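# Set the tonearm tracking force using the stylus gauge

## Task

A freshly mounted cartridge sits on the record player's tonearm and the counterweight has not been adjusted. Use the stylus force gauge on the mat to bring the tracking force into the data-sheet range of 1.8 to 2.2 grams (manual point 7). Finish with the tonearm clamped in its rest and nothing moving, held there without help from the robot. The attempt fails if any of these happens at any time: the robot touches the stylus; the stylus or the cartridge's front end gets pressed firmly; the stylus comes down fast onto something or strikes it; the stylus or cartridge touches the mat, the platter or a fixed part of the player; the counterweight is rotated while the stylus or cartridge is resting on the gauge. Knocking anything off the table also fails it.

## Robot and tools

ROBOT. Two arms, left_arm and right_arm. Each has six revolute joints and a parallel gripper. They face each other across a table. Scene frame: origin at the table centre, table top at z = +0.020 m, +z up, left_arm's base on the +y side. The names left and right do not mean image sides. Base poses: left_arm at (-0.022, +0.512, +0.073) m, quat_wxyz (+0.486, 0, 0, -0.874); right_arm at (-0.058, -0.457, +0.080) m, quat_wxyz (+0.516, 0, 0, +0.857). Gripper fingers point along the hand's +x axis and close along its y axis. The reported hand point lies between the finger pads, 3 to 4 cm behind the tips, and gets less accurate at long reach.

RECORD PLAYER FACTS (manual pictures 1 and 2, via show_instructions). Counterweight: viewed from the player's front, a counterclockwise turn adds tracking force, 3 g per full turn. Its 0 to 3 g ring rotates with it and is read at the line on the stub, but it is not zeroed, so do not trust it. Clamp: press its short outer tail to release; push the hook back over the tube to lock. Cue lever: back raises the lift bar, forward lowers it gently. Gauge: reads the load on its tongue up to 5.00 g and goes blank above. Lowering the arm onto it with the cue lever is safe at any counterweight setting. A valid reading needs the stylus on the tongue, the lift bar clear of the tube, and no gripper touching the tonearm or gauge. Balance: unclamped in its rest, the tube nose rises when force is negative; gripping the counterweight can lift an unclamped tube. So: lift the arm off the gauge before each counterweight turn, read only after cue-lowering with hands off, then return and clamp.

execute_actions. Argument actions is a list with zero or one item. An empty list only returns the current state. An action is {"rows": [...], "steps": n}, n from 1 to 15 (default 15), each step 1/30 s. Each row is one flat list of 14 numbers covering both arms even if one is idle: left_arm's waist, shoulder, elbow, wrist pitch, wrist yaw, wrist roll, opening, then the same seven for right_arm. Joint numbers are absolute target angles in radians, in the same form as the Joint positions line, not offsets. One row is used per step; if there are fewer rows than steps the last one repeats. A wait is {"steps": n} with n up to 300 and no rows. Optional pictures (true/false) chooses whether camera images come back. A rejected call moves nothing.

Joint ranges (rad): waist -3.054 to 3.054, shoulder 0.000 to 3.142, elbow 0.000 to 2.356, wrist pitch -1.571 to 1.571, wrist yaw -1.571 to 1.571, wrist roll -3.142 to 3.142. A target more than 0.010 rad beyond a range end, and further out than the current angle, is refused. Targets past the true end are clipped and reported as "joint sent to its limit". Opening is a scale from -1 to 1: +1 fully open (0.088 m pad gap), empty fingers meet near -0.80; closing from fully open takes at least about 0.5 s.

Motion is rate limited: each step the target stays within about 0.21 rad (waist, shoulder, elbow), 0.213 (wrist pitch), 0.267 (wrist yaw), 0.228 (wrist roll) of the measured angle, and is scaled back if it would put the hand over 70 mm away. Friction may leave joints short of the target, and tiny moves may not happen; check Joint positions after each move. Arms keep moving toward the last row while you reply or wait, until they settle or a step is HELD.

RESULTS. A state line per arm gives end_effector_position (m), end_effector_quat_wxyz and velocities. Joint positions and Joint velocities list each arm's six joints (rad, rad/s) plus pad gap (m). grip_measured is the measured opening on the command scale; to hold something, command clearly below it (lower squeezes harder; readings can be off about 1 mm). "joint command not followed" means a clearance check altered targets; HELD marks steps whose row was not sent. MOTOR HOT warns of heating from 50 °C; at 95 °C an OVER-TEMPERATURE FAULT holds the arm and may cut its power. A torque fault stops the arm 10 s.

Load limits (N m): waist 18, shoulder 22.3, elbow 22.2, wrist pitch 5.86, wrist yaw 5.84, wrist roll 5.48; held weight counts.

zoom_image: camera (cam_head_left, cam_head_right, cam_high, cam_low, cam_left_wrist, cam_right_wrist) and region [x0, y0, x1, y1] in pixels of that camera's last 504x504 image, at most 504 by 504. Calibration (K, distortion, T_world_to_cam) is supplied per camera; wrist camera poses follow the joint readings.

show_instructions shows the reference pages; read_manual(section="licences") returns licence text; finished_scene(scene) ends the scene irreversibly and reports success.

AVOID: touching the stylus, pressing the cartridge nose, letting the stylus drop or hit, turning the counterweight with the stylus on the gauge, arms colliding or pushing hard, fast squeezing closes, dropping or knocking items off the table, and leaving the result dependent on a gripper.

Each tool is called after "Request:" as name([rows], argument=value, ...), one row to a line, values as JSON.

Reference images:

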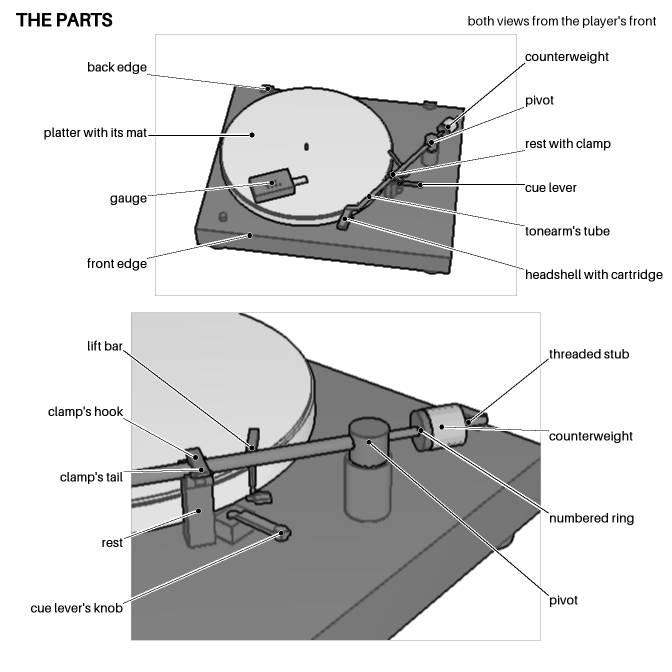

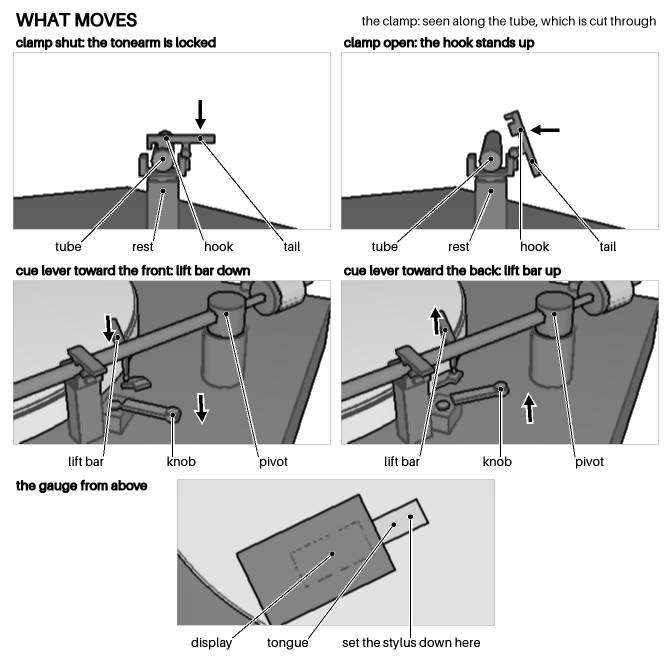

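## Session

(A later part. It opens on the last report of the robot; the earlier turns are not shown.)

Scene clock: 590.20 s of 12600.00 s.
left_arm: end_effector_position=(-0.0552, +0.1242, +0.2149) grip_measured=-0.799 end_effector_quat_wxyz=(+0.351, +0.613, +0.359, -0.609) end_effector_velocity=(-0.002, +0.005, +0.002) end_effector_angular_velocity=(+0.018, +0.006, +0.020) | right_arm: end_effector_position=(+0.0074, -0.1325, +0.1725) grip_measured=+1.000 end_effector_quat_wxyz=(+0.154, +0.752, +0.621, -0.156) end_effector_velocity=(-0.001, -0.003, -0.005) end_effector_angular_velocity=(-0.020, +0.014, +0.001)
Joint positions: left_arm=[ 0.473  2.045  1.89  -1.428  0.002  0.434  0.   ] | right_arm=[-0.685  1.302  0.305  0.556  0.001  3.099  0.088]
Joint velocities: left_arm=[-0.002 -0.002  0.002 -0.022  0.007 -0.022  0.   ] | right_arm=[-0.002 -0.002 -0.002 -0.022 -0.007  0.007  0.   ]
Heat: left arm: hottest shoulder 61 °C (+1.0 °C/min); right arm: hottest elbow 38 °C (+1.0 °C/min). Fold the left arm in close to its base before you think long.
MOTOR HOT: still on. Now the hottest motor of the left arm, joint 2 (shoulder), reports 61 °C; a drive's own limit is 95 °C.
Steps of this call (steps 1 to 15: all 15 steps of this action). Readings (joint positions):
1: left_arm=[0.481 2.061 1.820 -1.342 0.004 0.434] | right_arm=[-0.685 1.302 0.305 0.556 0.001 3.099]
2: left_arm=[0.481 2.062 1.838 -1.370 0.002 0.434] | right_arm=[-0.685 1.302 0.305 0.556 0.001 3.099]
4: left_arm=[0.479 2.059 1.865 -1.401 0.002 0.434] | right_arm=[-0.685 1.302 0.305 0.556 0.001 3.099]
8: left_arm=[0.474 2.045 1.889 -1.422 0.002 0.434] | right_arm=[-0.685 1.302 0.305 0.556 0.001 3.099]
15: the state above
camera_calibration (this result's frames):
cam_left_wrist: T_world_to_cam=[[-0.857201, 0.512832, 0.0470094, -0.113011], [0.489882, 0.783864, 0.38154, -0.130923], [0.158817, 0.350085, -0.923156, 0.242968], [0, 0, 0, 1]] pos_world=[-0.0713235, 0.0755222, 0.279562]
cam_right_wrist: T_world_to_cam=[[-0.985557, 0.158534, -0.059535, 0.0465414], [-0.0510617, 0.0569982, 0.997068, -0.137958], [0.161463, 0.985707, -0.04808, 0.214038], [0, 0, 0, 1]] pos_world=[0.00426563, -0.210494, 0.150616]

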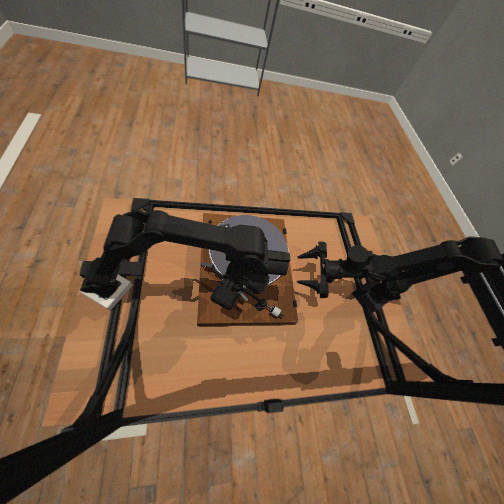

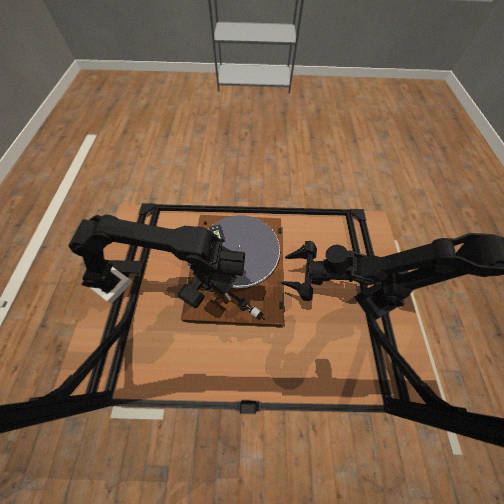

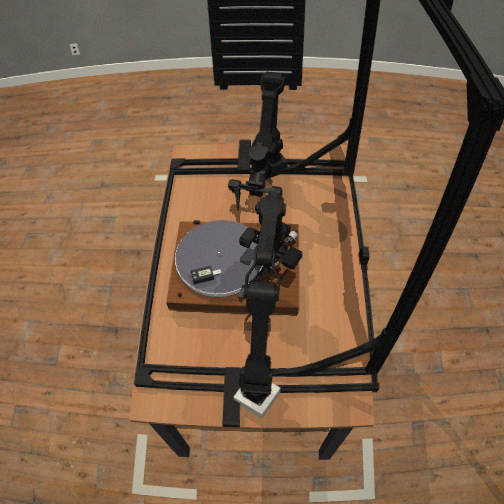

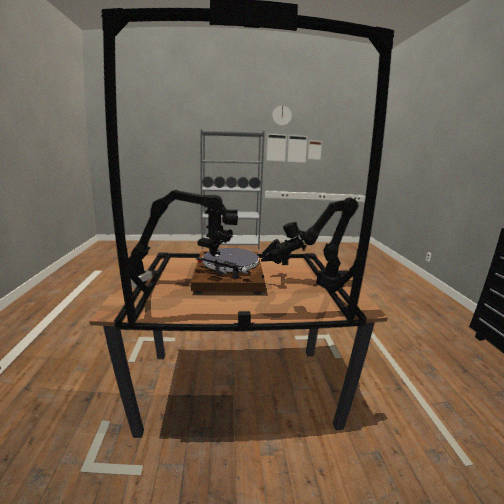

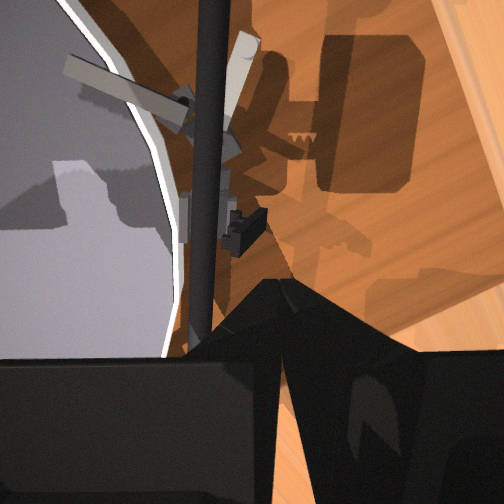

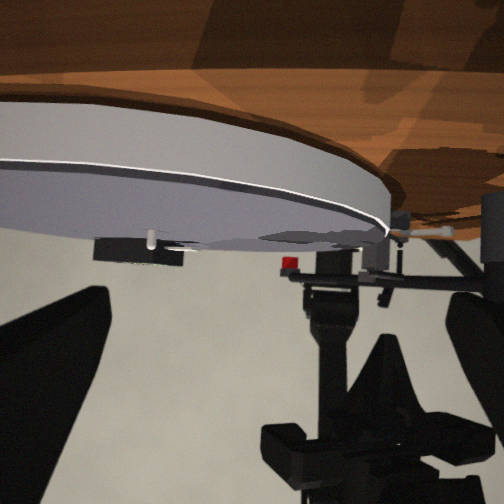

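Request:
execute_actions([
  {"rows":[[0.437,2.02,1.88,-1.43,0,0.43,-1,-0.686,1.3,0.304,0.556,0,3.1,1],[0.437,2.02,1.88,-1.43,0,0.43,-1,-0.686,1.3,0.304,0.556,0,3.1,1],[0.437,2.02,1.88,-1.43,0,0.43,-1,-0.686,1.3,0.304,0.556,0,3.1,1],[0.437,2.02,1.88,-1.43,0,0.43,-1,-0.686,1.3,0.304,0.556,0,3.1,1],[0.437,2.02,1.88,-1.43,0,0.43,-1,-0.686,1.3,0.304,0.556,0,3.1,1],[0.437,2.02,1.757,-1.312,0,0.43,-1,-0.686,1.3,0.304,0.556,0,3.1,1]],"steps":15},
], pictures=false)

Request:
execute_actions([
  {"rows":[[0.445,2.035,1.777,-1.314,0,0.43,-1,-0.686,1.3,0.304,0.556,0,3.1,1],[0.451,2.04,1.783,-1.315,0,0.43,-1,-0.686,1.3,0.304,0.556,0,3.1,1],[0.457,2.045,1.789,-1.316,0,0.43,-1,-0.686,1.3,0.304,0.556,0,3.1,1],[0.463,2.05,1.795,-1.317,0,0.43,-1,-0.686,1.3,0.304,0.556,0,3.1,1],[0.469,2.055,1.801,-1.318,0,0.43,-1,-0.686,1.3,0.304,0.556,0,3.1,1],[0.475,2.06,1.807,-1.32,0,0.43,-1,-0.686,1.3,0.304,0.556,0,3.1,1],[0.481,2.065,1.813,-1.322,0,0.43,-1,-0.686,1.3,0.304,0.556,0,3.1,1],[0.487,2.07,1.82,-1.323,0,0.43,-1,-0.686,1.3,0.304,0.556,0,3.1,1],[0.493,2.075,1.828,-1.325,0,0.43,-1,-0.686,1.3,0.304,0.556,0,3.1,1],[0.499,2.08,1.835,-1.326,0,0.43,-1,-0.686,1.3,0.304,0.556,0,3.1,1],[0.505,2.085,1.842,-1.327,0,0.43,-1,-0.686,1.3,0.304,0.556,0,3.1,1],[0.511,2.09,1.849,-1.328,0,0.43,-1,-0.686,1.3,0.304,0.556,0,3.1,1]],"steps":15},
], pictures=false)

Request:
execute_actions([
  {"steps":10},
])

Scene clock: 601.83 s of 12600.00 s.
left_arm: end_effector_position=(-0.0686, +0.1278, +0.1917) grip_measured=-0.799 end_effector_quat_wxyz=(+0.343, +0.618, +0.345, -0.617) end_effector_velocity=(-0.001, -0.011, +0.000) end_effector_angular_velocity=(-0.052, -0.001, +0.005) | right_arm: end_effector_position=(+0.0074, -0.1325, +0.1725) grip_measured=+1.000 end_effector_quat_wxyz=(+0.154, +0.752, +0.621, -0.156) end_effector_velocity=(-0.001, -0.003, -0.005) end_effector_angular_velocity=(-0.022, +0.001, +0.007)
Joint positions: left_arm=[ 0.437  2.023  1.767 -1.317 -0.001  0.434  0.   ] | right_arm=[-0.685  1.302  0.305  0.556  0.001  3.099  0.088]
Joint velocities: left_arm=[-0.002 -0.002 -0.002  0.051 -0.007 -0.007  0.   ] | right_arm=[-0.002 -0.002 -0.002 -0.022 -0.007 -0.007  0.   ]
Heat: left arm: hottest shoulder 61 °C (+1.0 °C/min); right arm: hottest elbow 38 °C (+0.0 °C/min). Fold the left arm in close to its base before you think long.
MOTOR HOT: still on. Now the hottest motor of the left arm, joint 2 (shoulder), reports 61 °C; a drive's own limit is 95 °C.
Steps of this call (steps 1 to 15: the robot went on to your last target; steps 16 to 90: nothing new was sent; then 8.13 s passed at rest; steps 91 to 105: all 15 steps of this action). Readings (joint positions):
91: left_arm=[0.471 2.044 1.890 -1.428 -0.000 0.434] | right_arm=[-0.685 1.302 0.305 0.556 0.001 3.099]
92: left_arm=[0.465 2.042 1.890 -1.429 -0.001 0.434] | right_arm=[-0.685 1.302 0.305 0.556 0.001 3.099]
94: left_arm=[0.451 2.039 1.890 -1.429 -0.001 0.434] | right_arm=[-0.685 1.302 0.305 0.556 0.001 3.099]
98: left_arm=[0.437 2.019 1.818 -1.356 -0.001 0.434] | right_arm=[-0.685 1.302 0.305 0.556 0.001 3.099]
105: the state above

Scene clock: 602.33 s of 12600.00 s.
left_arm: end_effector_position=(-0.0460, +0.1132, +0.1890) grip_measured=-0.799 end_effector_quat_wxyz=(+0.362, +0.606, +0.364, -0.608) end_effector_velocity=(+0.057, -0.026, -0.008) end_effector_angular_velocity=(-0.031, -0.079, +0.107) | right_arm: end_effector_position=(+0.0074, -0.1325, +0.1725) grip_measured=+1.000 end_effector_quat_wxyz=(+0.154, +0.752, +0.621, -0.156) end_effector_velocity=(-0.004, +0.001, +0.000) end_effector_angular_velocity=(+0.001, +0.016, +0.019)
Joint positions: left_arm=[ 0.499  2.075  1.832 -1.329  0.004  0.434  0.   ] | right_arm=[-0.685  1.302  0.305  0.556  0.001  3.099  0.088]
Joint velocities: left_arm=[ 0.115  0.071  0.076  0.022 -0.081  0.007  0.   ] | right_arm=[ 0.002 -0.002  0.002 -0.007 -0.022  0.007  0.   ]
Heat: left arm: hottest shoulder 61 °C (+1.0 °C/min); right arm: hottest elbow 38 °C (+0.0 °C/min). Fold the left arm in close to its base before you think long.
MOTOR HOT: still on. Now the hottest motor of the left arm, joint 2 (shoulder), reports 61 °C; a drive's own limit is 95 °C.
Steps of this call (steps 1 to 15: all 15 steps of this action). Readings (joint positions):
1: left_arm=[0.437 2.023 1.767 -1.316 -0.001 0.434] | right_arm=[-0.685 1.302 0.305 0.556 0.001 3.099]
2: left_arm=[0.438 2.024 1.767 -1.316 -0.001 0.434] | right_arm=[-0.685 1.302 0.305 0.556 0.001 3.099]
4: left_arm=[0.444 2.030 1.771 -1.316 -0.001 0.434] | right_arm=[-0.685 1.302 0.305 0.556 0.001 3.099]
8: left_arm=[0.468 2.048 1.793 -1.318 -0.001 0.434] | right_arm=[-0.685 1.302 0.305 0.556 0.001 3.099]
15: the state above

Scene clock: 602.67 s of 12600.00 s.
left_arm: end_effector_position=(-0.0413, +0.1116, +0.1882) grip_measured=-0.799 end_effector_quat_wxyz=(+0.366, +0.604, +0.367, -0.605) end_effector_velocity=(-0.002, +0.001, +0.002) end_effector_angular_velocity=(+0.003, +0.007, -0.010) | right_arm: end_effector_position=(+0.0074, -0.1325, +0.1725) grip_measured=+1.000 end_effector_quat_wxyz=(+0.154, +0.752, +0.621, -0.156) end_effector_velocity=(-0.001, -0.001, -0.002) end_effector_angular_velocity=(-0.008, -0.002, +0.007)
Joint positions: left_arm=[ 0.51   2.08   1.837 -1.328  0.001  0.434  0.   ] | right_arm=[-0.685  1.302  0.305  0.556  0.001  3.099  0.088]
Joint velocities: left_arm=[-0.002 -0.002  0.002 -0.007  0.007  0.007  0.   ] | right_arm=[-0.002 -0.002 -0.002 -0.007 -0.007 -0.007  0.   ]
Heat: left arm: hottest shoulder 61 °C (+1.0 °C/min); right arm: hottest elbow 38 °C (+0.0 °C/min). Fold the left arm in close to its base before you think long.
MOTOR HOT: still on. Now the hottest motor of the left arm, joint 2 (shoulder), reports 61 °C; a drive's own limit is 95 °C.
Steps of this call (steps 1 to 10: the robot went on to your last target). Readings (joint positions):
1: left_arm=[0.503 2.077 1.834 -1.328 0.002 0.434] | right_arm=[-0.685 1.302 0.305 0.556 0.001 3.099]
2: left_arm=[0.506 2.078 1.835 -1.328 0.001 0.434] | right_arm=[-0.685 1.302 0.305 0.556 0.001 3.099]
4: left_arm=[0.509 2.080 1.836 -1.328 0.001 0.434] | right_arm=[-0.685 1.302 0.305 0.556 0.001 3.099]
8: left_arm=[0.510 2.080 1.837 -1.328 0.001 0.434] | right_arm=[-0.685 1.302 0.305 0.556 0.001 3.099]
10: the state above
camera_calibration (this result's frames):
cam_left_wrist: T_world_to_cam=[[-0.875762, 0.480945, 0.041635, -0.0895905], [0.460299, 0.805941, 0.372269, -0.119624], [0.145486, 0.345184, -0.927191, 0.221337], [0, 0, 0, 1]] pos_world=[-0.0555986, 0.0630957, 0.253484]
cam_right_wrist: T_world_to_cam=[[-0.985557, 0.158534, -0.059535, 0.0465414], [-0.0510617, 0.0569982, 0.997068, -0.137958], [0.161463, 0.985707, -0.04808, 0.214038], [0, 0, 0, 1]] pos_world=[0.00426563, -0.210494, 0.150616]

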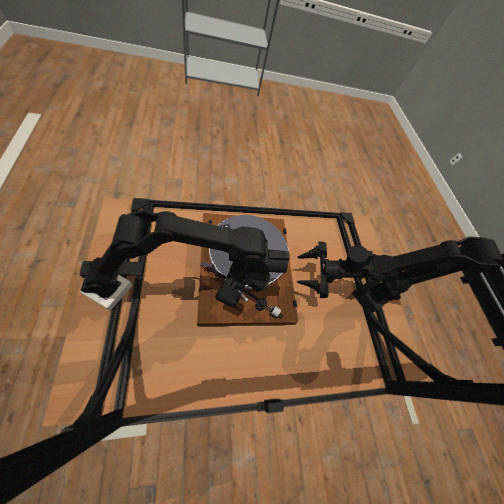

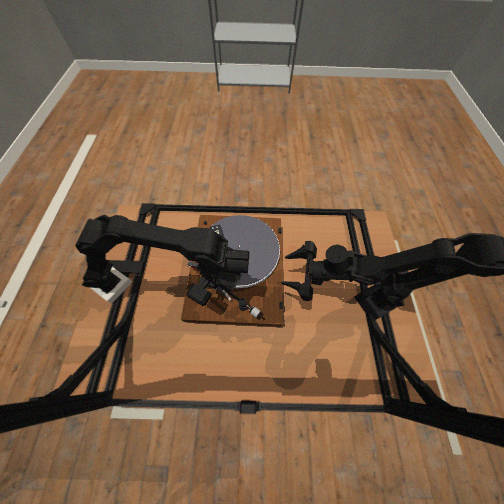

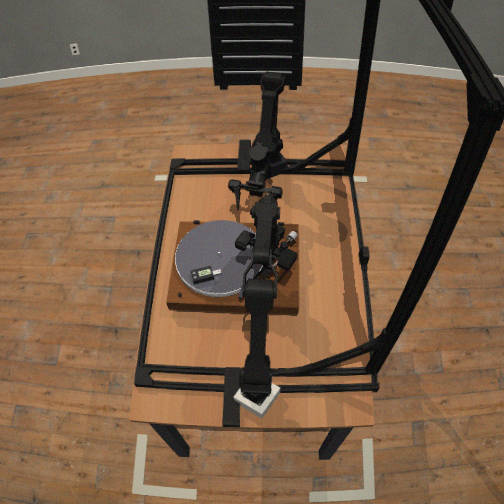

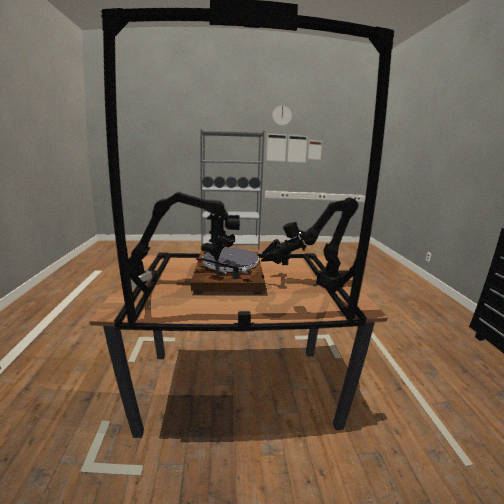

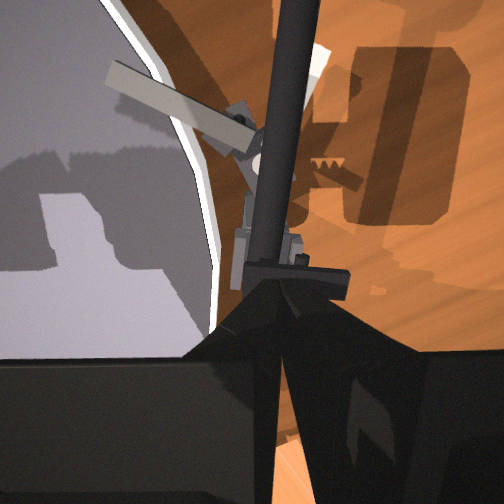

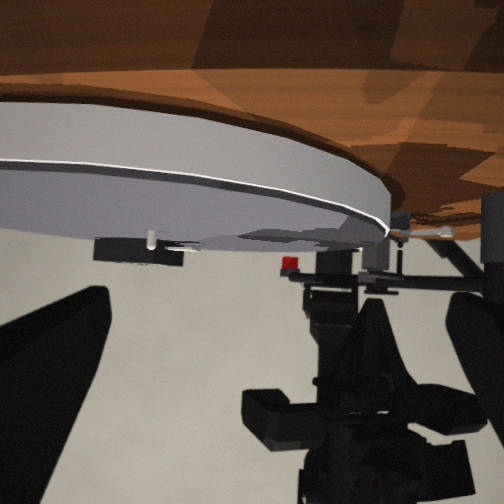

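Request:
execute_actions([
  {"rows":[[0.5,2.0,1.95,-1.5,0,0.43,-1,-0.4,1.3,0.6,0.6,0.3,2.0,1]],"steps":15},
], pictures=false)

Request:
execute_actions([
  {"rows":[[0.4,1.6,1.3,-0.6,0,0,1,0.27,1.7,0.9,0.6,0.8,0.8,0.1]],"steps":15},
], pictures=false)

Request:
execute_actions([
  {"rows":[[0.344,1.612,0.822,0.29,0,0,1,0.27,1.7,0.9,0.6,0.8,0,0.1]],"steps":15},
], pictures=false)

Request:
execute_actions([
  {"rows":[[0.344,1.612,0.822,0.29,0,0,1,0.27,2.0,0.72,1.56,1.383,0,0.1]],"steps":15},
])

Request:
execute_actions([
  {"rows":[[0.344,1.612,0.822,0.29,0,0,1,0.27,2.305,0.743,1.562,1.383,0,0.1]],"steps":15},
])

Scene clock: 620.03 s of 12600.00 s.
left_arm: end_effector_position=(-0.0431, +0.1309, +0.2457) grip_measured=-0.799 end_effector_quat_wxyz=(+0.370, +0.601, +0.359, -0.610) end_effector_velocity=(-0.001, +0.005, +0.000) end_effector_angular_velocity=(+0.022, -0.008, +0.015) | right_arm: end_effector_position=(-0.0464, -0.0697, +0.3016) grip_measured=+1.000 end_effector_quat_wxyz=(+0.380, +0.678, +0.578, +0.248) end_effector_velocity=(+0.001, -0.002, -0.004) end_effector_angular_velocity=(-0.425, -1.921, +0.179)
Joint positions: left_arm=[ 0.503  1.998  1.945 -1.497  0.001  0.434  0.   ] | right_arm=[-0.404  1.298  0.59   0.6    0.292  2.235  0.088]
Joint velocities: left_arm=[-0.007 -0.002 -0.002 -0.022 -0.007 -0.022  0.   ] | right_arm=[ 0.012 -0.002 -0.007 -0.007  0.037 -1.971  0.   ]
Heat: left arm: hottest shoulder 60 °C (-2.0 °C/min); right arm: hottest elbow 38 °C (+0.0 °C/min). Fold the left arm in close to its base before you think long.
MOTOR HOT: still on. Now the hottest motor of the left arm, joint 2 (shoulder), reports 60 °C; a drive's own limit is 95 °C.
Steps of this call (steps 1 to 30: the robot went on to your last target; steps 31 to 90: nothing new was sent; then 13.87 s passed at rest; steps 91 to 105: all 15 steps of this action). Readings (joint positions):
91: left_arm=[0.510 2.076 1.859 -1.368 0.001 0.434] | right_arm=[-0.664 1.302 0.323 0.552 0.048 3.064]
92: left_arm=[0.509 2.073 1.878 -1.416 0.001 0.434] | right_arm=[-0.627 1.307 0.347 0.554 0.100 3.020]
94: left_arm=[0.506 2.048 1.906 -1.459 0.001 0.434] | right_arm=[-0.552 1.309 0.416 0.575 0.163 2.938]
98: left_arm=[0.503 1.999 1.942 -1.489 0.001 0.434] | right_arm=[-0.434 1.305 0.556 0.599 0.255 2.694]
105: the state above

Scene clock: 620.53 s of 12600.00 s.
left_arm: end_effector_position=(-0.0873, +0.1087, +0.2472) grip_measured=+0.766 end_effector_quat_wxyz=(+0.574, +0.352, +0.296, -0.677) end_effector_velocity=(-0.013, -0.080, +0.025) end_effector_angular_velocity=(-0.453, +0.088, +0.032) | right_arm: end_effector_position=(-0.2774, -0.0656, +0.2744) grip_measured=+0.104 end_effector_quat_wxyz=(+0.625, +0.361, +0.430, +0.542) end_effector_velocity=(-0.119, -0.067, +0.028) end_effector_angular_velocity=(-0.018, -1.898, +0.489)
Joint positions: left_arm=[ 0.398  1.613  1.314 -0.658  0.002  0.008  0.077] | right_arm=[0.263 1.693 0.886 0.598 0.782 1.336 0.044]
Joint velocities: left_arm=[-0.002  0.002 -0.129  0.593 -0.007 -0.037  0.175] | right_arm=[ 0.339 -0.002  0.066 -0.007  0.139 -1.941 -0.002]
Heat: left arm: hottest shoulder 60 °C (-2.0 °C/min); right arm: hottest elbow 38 °C (+0.0 °C/min). Fold the left arm in close to its base before you think long.
MOTOR HOT: still on. Now the hottest motor of the left arm, joint 2 (shoulder), reports 60 °C; a drive's own limit is 95 °C.
Steps of this call (steps 1 to 15: all 15 steps of this action). Readings (joint positions):
1: left_arm=[0.497 1.963 1.902 -1.439 -0.004 0.378] | right_arm=[-0.382 1.327 0.618 0.596 0.364 2.173]
2: left_arm=[0.479 1.918 1.838 -1.372 -0.006 0.309] | right_arm=[-0.334 1.378 0.669 0.597 0.447 2.111]
4: left_arm=[0.433 1.813 1.713 -1.255 -0.001 0.179] | right_arm=[-0.226 1.495 0.781 0.602 0.580 1.989]
8: left_arm=[0.395 1.626 1.495 -1.005 0.002 0.045] | right_arm=[-0.018 1.638 0.866 0.601 0.726 1.768]
15: the state above

Scene clock: 621.03 s of 12600.00 s.
left_arm: end_effector_position=(-0.1150, +0.0891, +0.1953) grip_measured=+0.997 end_effector_quat_wxyz=(+0.602, +0.215, +0.171, -0.750) end_effector_velocity=(-0.022, -0.099, +0.177) end_effector_angular_velocity=(-0.904, +0.200, +0.008) | right_arm: end_effector_position=(-0.2785, -0.0665, +0.2763) grip_measured=+0.100 end_effector_quat_wxyz=(+0.724, +0.024, +0.121, +0.679) end_effector_velocity=(+0.003, -0.001, -0.003) end_effector_angular_velocity=(-0.113, -2.008, +0.276)
Joint positions: left_arm=[0.341 1.614 0.832 0.226 0.001 0.004 0.088] | right_arm=[0.27  1.693 0.89  0.599 0.795 0.349 0.044]
Joint velocities: left_arm=[-0.002 -0.032 -0.007  0.901 -0.007 -0.007  0.   ] | right_arm=[-0.002 -0.002 -0.002 -0.022  0.007 -2.015 -0.   ]
Heat: left arm: hottest shoulder 60 °C (-2.0 °C/min); right arm: hottest elbow 38 °C (+0.0 °C/min). Fold the left arm in close to its base before you think long.
MOTOR HOT: still on. Now the hottest motor of the left arm, joint 2 (shoulder), reports 60 °C; a drive's own limit is 95 °C.
Steps of this call (steps 1 to 15: all 15 steps of this action). Readings (joint positions):
1: left_arm=[0.394 1.610 1.276 -0.588 -0.002 0.006] | right_arm=[0.271 1.693 0.888 0.599 0.785 1.271]
2: left_arm=[0.384 1.600 1.228 -0.518 -0.002 0.005] | right_arm=[0.273 1.693 0.889 0.599 0.789 1.205]
4: left_arm=[0.361 1.594 1.123 -0.397 -0.001 0.005] | right_arm=[0.271 1.693 0.890 0.599 0.793 1.072]
8: left_arm=[0.339 1.608 0.908 -0.154 -0.002 0.012] | right_arm=[0.270 1.693 0.890 0.599 0.794 0.808]
15: the state above

Scene clock: 621.53 s of 12600.00 s.
left_arm: end_effector_position=(-0.1163, +0.0831, +0.2068) grip_measured=+0.997 end_effector_quat_wxyz=(+0.607, +0.192, +0.152, -0.756) end_effector_velocity=(-0.001, +0.003, -0.002) end_effector_angular_velocity=(+0.017, -0.001, +0.003) | right_arm: end_effector_position=(-0.1934, -0.0980, +0.2209) grip_measured=+0.100 end_effector_quat_wxyz=(+0.885, +0.076, +0.023, +0.459) end_effector_velocity=(+0.029, -0.025, +0.143) end_effector_angular_velocity=(+1.038, +0.987, -0.113)
Joint positions: left_arm=[0.341 1.612 0.83  0.288 0.001 0.004 0.088] | right_arm=[0.269 2.    0.717 1.434 1.369 0.008 0.044]
Joint velocities: left_arm=[-0.007 -0.007 -0.002 -0.022 -0.007 -0.007  0.   ] | right_arm=[-0.002 -0.007  0.002  1.473  0.11  -0.051 -0.   ]
Heat: left arm: hottest shoulder 60 °C (-2.0 °C/min); right arm: hottest elbow 38 °C (+0.0 °C/min). Fold the left arm in close to its base before you think long.
MOTOR HOT: still on. Now the hottest motor of the left arm, joint 2 (shoulder), reports 60 °C; a drive's own limit is 95 °C.
Steps of this call (steps 1 to 15: all 15 steps of this action). Readings (joint positions):
1: left_arm=[0.341 1.613 0.832 0.248 0.001 0.004] | right_arm=[0.272 1.714 0.877 0.646 0.834 0.303]
2: left_arm=[0.341 1.612 0.832 0.259 0.001 0.004] | right_arm=[0.273 1.738 0.862 0.695 0.890 0.262]
4: left_arm=[0.341 1.612 0.832 0.270 0.001 0.004] | right_arm=[0.273 1.813 0.820 0.782 1.002 0.168]
8: left_arm=[0.341 1.612 0.830 0.285 0.001 0.004] | right_arm=[0.271 1.977 0.732 1.005 1.267 0.043]
15: the state above
camera_calibration (this result's frames):
cam_left_wrist: T_world_to_cam=[[-0.965486, 0.260432, -0.00357129, -0.125078], [0.202422, 0.741657, -0.639508, 0.115534], [-0.1639, -0.618159, -0.768776, 0.270643], [0, 0, 0, 1]] pos_world=[-0.0997889, 0.114188, 0.281502]
cam_right_wrist: T_world_to_cam=[[0.805001, -0.5792, -0.128455, 0.135295], [-0.305497, -0.219084, -0.926646, 0.150212], [0.508572, 0.785194, -0.353307, 0.329762], [0, 0, 0, 1]] pos_world=[-0.230731, -0.147655, 0.27308]

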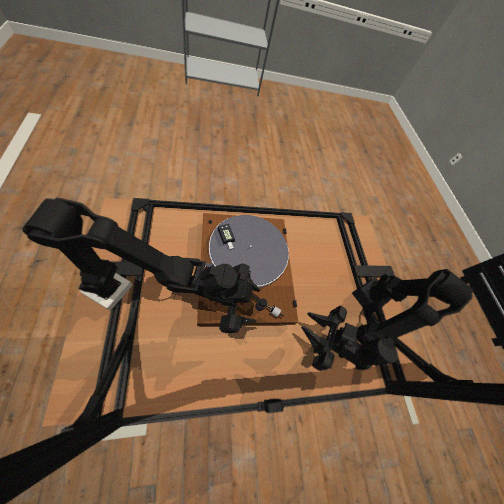

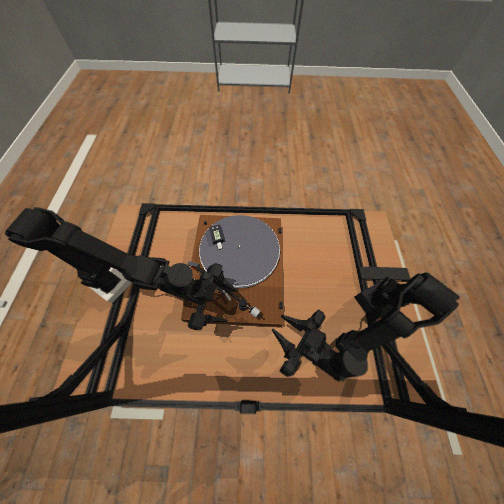

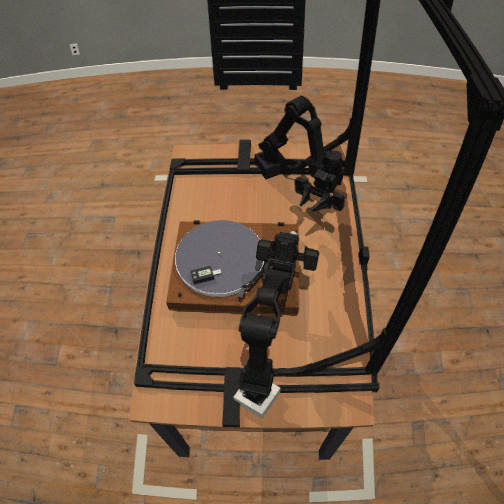

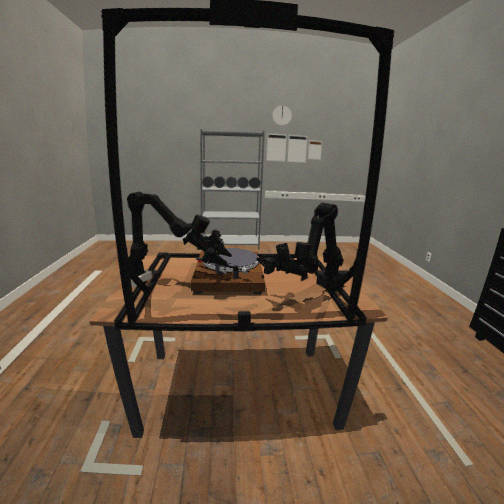

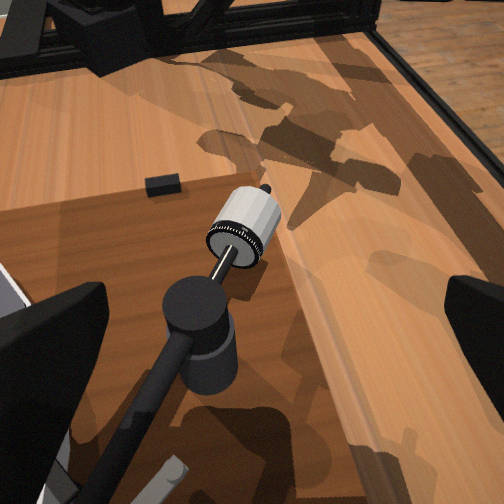

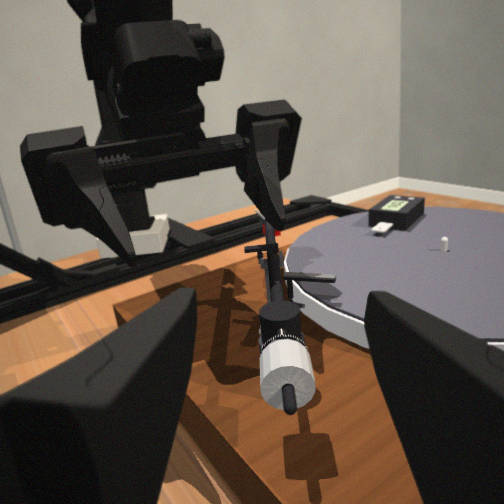

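Scene clock: 622.03 s of 12600.00 s.
left_arm: end_effector_position=(-0.1163, +0.0831, +0.2070) grip_measured=+0.997 end_effector_quat_wxyz=(+0.607, +0.192, +0.152, -0.756) end_effector_velocity=(+0.000, +0.001, -0.001) end_effector_angular_velocity=(+0.006, -0.005, +0.015) | right_arm: end_effector_position=(-0.1936, -0.0974, +0.1358) grip_measured=+0.100 end_effector_quat_wxyz=(+0.890, +0.000, +0.000, +0.456) end_effector_velocity=(+0.002, +0.001, +0.003) end_effector_angular_velocity=(+0.012, +0.009, +0.000)
Joint positions: left_arm=[0.341 1.612 0.83  0.288 0.001 0.004 0.088] | right_arm=[0.269 2.301 0.738 1.56  1.38  0.004 0.044]
Joint velocities: left_arm=[-0.007 -0.002 -0.002 -0.007 -0.022 -0.007 -0.   ] | right_arm=[-0.007 -0.002 -0.002  0.022 -0.007 -0.007 -0.   ]
Heat: left arm: hottest shoulder 60 °C (-2.0 °C/min); right arm: hottest elbow 38 °C (+0.0 °C/min). Fold the left arm in close to its base before you think long.
MOTOR HOT: still on. Now the hottest motor of the left arm, joint 2 (shoulder), reports 60 °C; a drive's own limit is 95 °C.
Steps of this call (steps 1 to 15: all 15 steps of this action). Readings (joint positions):
1: left_arm=[0.341 1.612 0.830 0.288 0.001 0.004] | right_arm=[0.269 2.031 0.724 1.488 1.376 0.007]
2: left_arm=[0.341 1.612 0.830 0.288 0.001 0.004] | right_arm=[0.269 2.071 0.738 1.513 1.378 0.006]
4: left_arm=[0.341 1.612 0.830 0.288 0.001 0.004] | right_arm=[0.269 2.179 0.749 1.529 1.378 0.005]
8: left_arm=[0.341 1.612 0.830 0.288 0.001 0.004] | right_arm=[0.269 2.298 0.737 1.548 1.379 0.004]
15: the state above
camera_calibration (this result's frames):
cam_left_wrist: T_world_to_cam=[[-0.965486, 0.260431, -0.00358969, -0.125074], [0.202369, 0.741418, -0.639801, 0.115702], [-0.163962, -0.618445, -0.768532, 0.270739], [0, 0, 0, 1]] pos_world=[-0.0997804, 0.114227, 0.281649]
cam_right_wrist: T_world_to_cam=[[0.804222, -0.593711, 0.027089, 0.102222], [-0.207606, -0.32334, -0.923229, 0.0797945], [0.55689, 0.736857, -0.383295, 0.308], [0, 0, 0, 1]] pos_world=[-0.237165, -0.140461, 0.188954]

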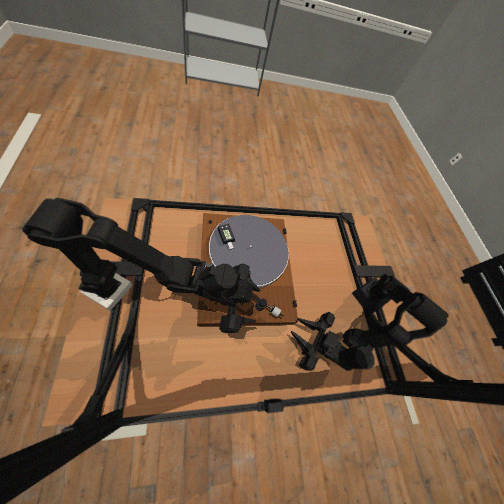

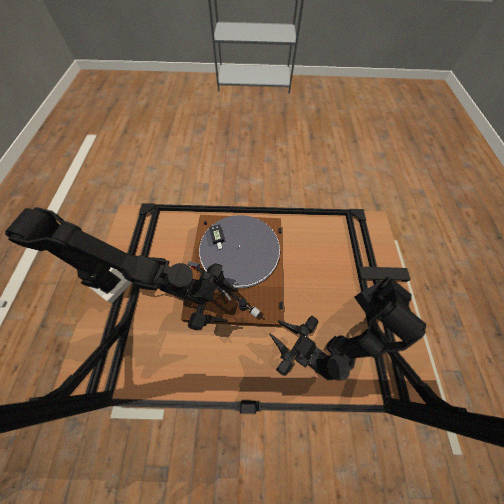

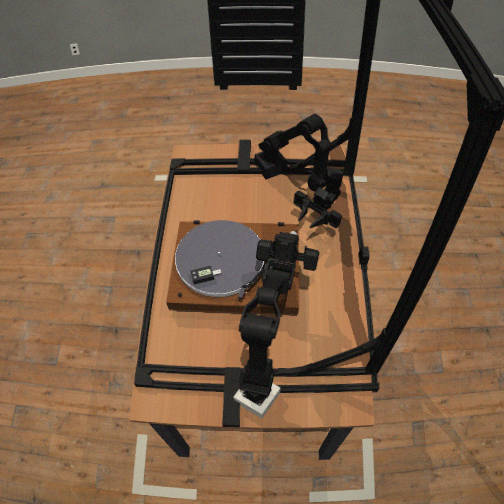

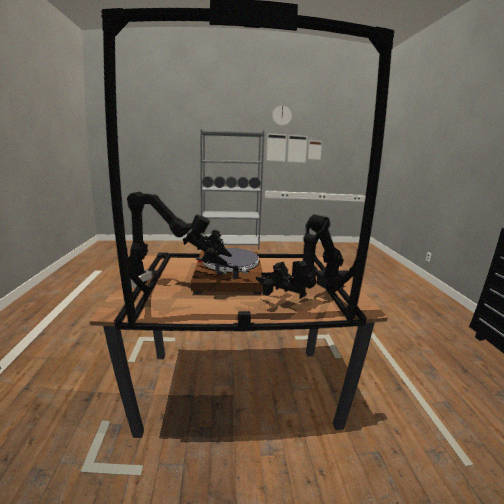

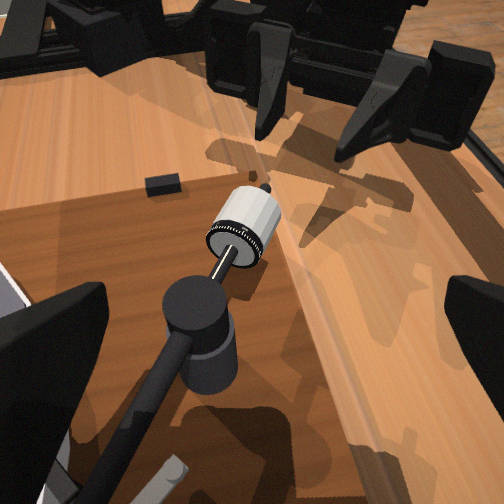

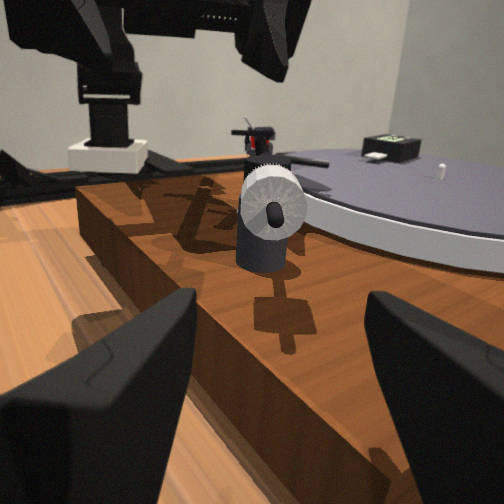

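Request:
zoom_image(camera="cam_left_wrist", region=[190, 170, 300, 280])

Region (190, 170, 300, 280) of cam_left_wrist's 504x504 image, scaled by 4.582, with more detail than that image has.

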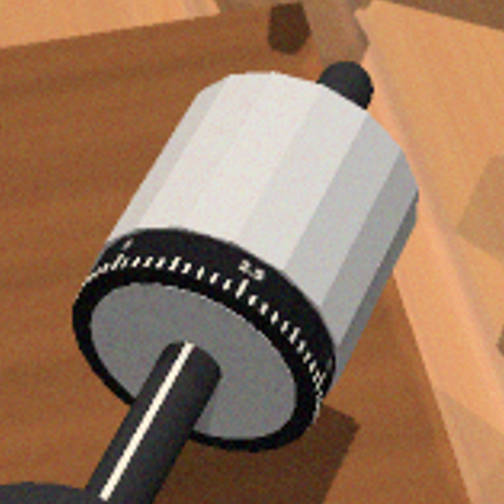

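Request:
execute_actions([
  {"rows":[[0.344,1.612,0.822,0.29,0,0,1,0.151,2.314,0.79,1.528,1.266,0,0.1]],"steps":15},
])

Scene clock: 629.80 s of 12600.00 s.
left_arm: end_effector_position=(-0.1163, +0.0832, +0.2066) grip_measured=+0.997 end_effector_quat_wxyz=(+0.607, +0.192, +0.152, -0.756) end_effector_velocity=(+0.002, +0.001, -0.001) end_effector_angular_velocity=(+0.005, -0.011, +0.005) | right_arm: end_effector_position=(-0.1687, -0.0649, +0.1385) grip_measured=+0.100 end_effector_quat_wxyz=(+0.893, +0.005, +0.001, +0.451) end_effector_velocity=(+0.000, +0.001, +0.001) end_effector_angular_velocity=(+0.002, +0.004, +0.005)
Joint positions: left_arm=[0.341 1.612 0.83  0.288 0.001 0.004 0.088] | right_arm=[0.15  2.306 0.783 1.53  1.271 0.004 0.044]
Joint velocities: left_arm=[ 0.002 -0.002 -0.002 -0.007 -0.007  0.007 -0.   ] | right_arm=[-0.002 -0.007 -0.002 -0.007 -0.007  0.007 -0.   ]
Heat: left arm: hottest shoulder 58 °C (-4.0 °C/min); right arm: hottest elbow 38 °C (+0.0 °C/min). Fold the left arm in close to its base before you think long.
MOTOR HOT: still on. Now the hottest motor of the left arm, joint 2 (shoulder), reports 58 °C; a drive's own limit is 95 °C.
Steps of this call (steps 1 to 15: the robot went on to your last target; steps 16 to 90: nothing new was sent; then 4.27 s passed at rest; steps 91 to 105: all 15 steps of this action). Readings (joint positions):
91: left_arm=[0.341 1.612 0.830 0.288 0.001 0.004] | right_arm=[0.260 2.302 0.745 1.556 1.359 0.003]
92: left_arm=[0.341 1.612 0.830 0.288 0.001 0.004] | right_arm=[0.236 2.304 0.756 1.546 1.328 0.003]
94: left_arm=[0.341 1.612 0.830 0.288 0.001 0.004] | right_arm=[0.184 2.306 0.775 1.538 1.297 0.004]
98: left_arm=[0.341 1.612 0.830 0.288 0.001 0.004] | right_arm=[0.148 2.306 0.782 1.531 1.279 0.004]
105: the state above
camera_calibration (this result's frames):
cam_left_wrist: T_world_to_cam=[[-0.965534, 0.260259, -0.00321755, -0.125147], [0.20213, 0.741978, -0.639228, 0.115248], [-0.163977, -0.617847, -0.76901, 0.270593], [0, 0, 0, 1]] pos_world=[-0.0997571, 0.114245, 0.281356]
cam_right_wrist: T_world_to_cam=[[0.797738, -0.602739, 0.017879, 0.101002], [-0.216611, -0.314108, -0.924346, 0.097197], [0.562755, 0.733513, -0.381136, 0.271721], [0, 0, 0, 1]] pos_world=[-0.212431, -0.107903, 0.191601]

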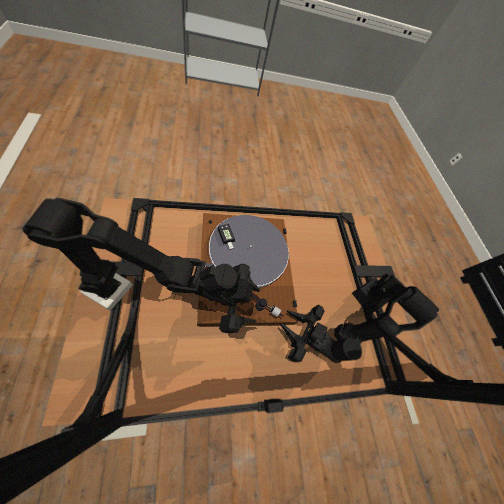

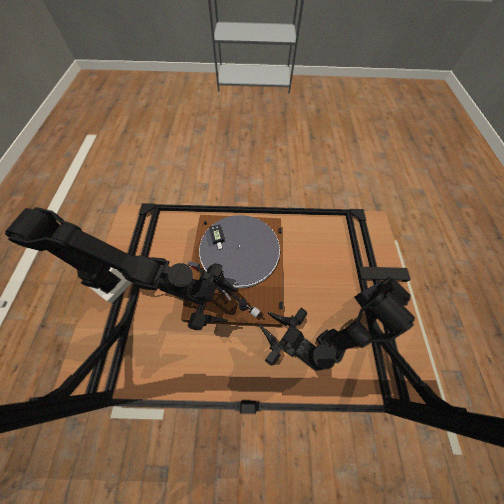

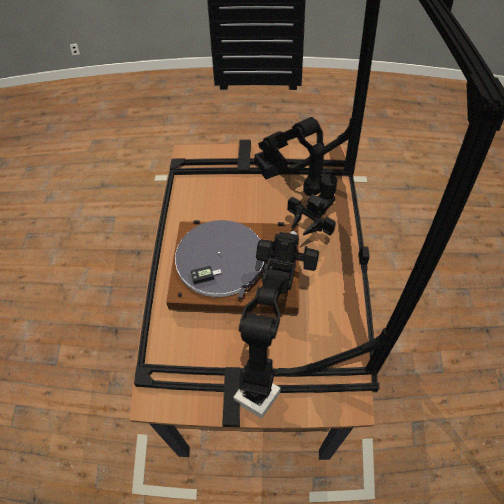

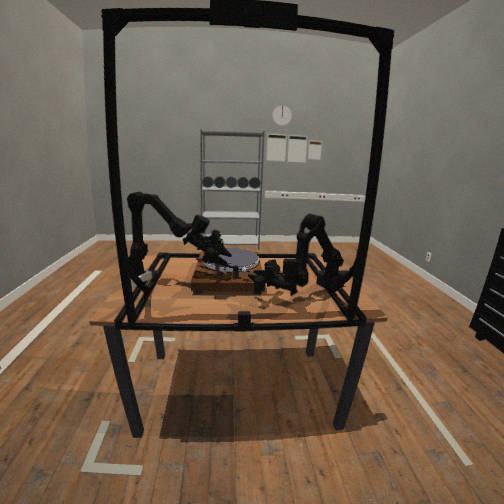

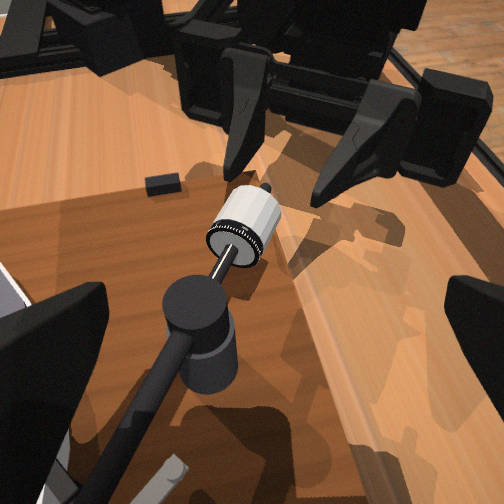

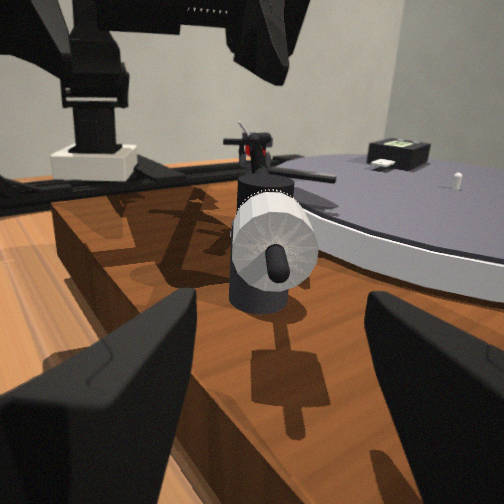

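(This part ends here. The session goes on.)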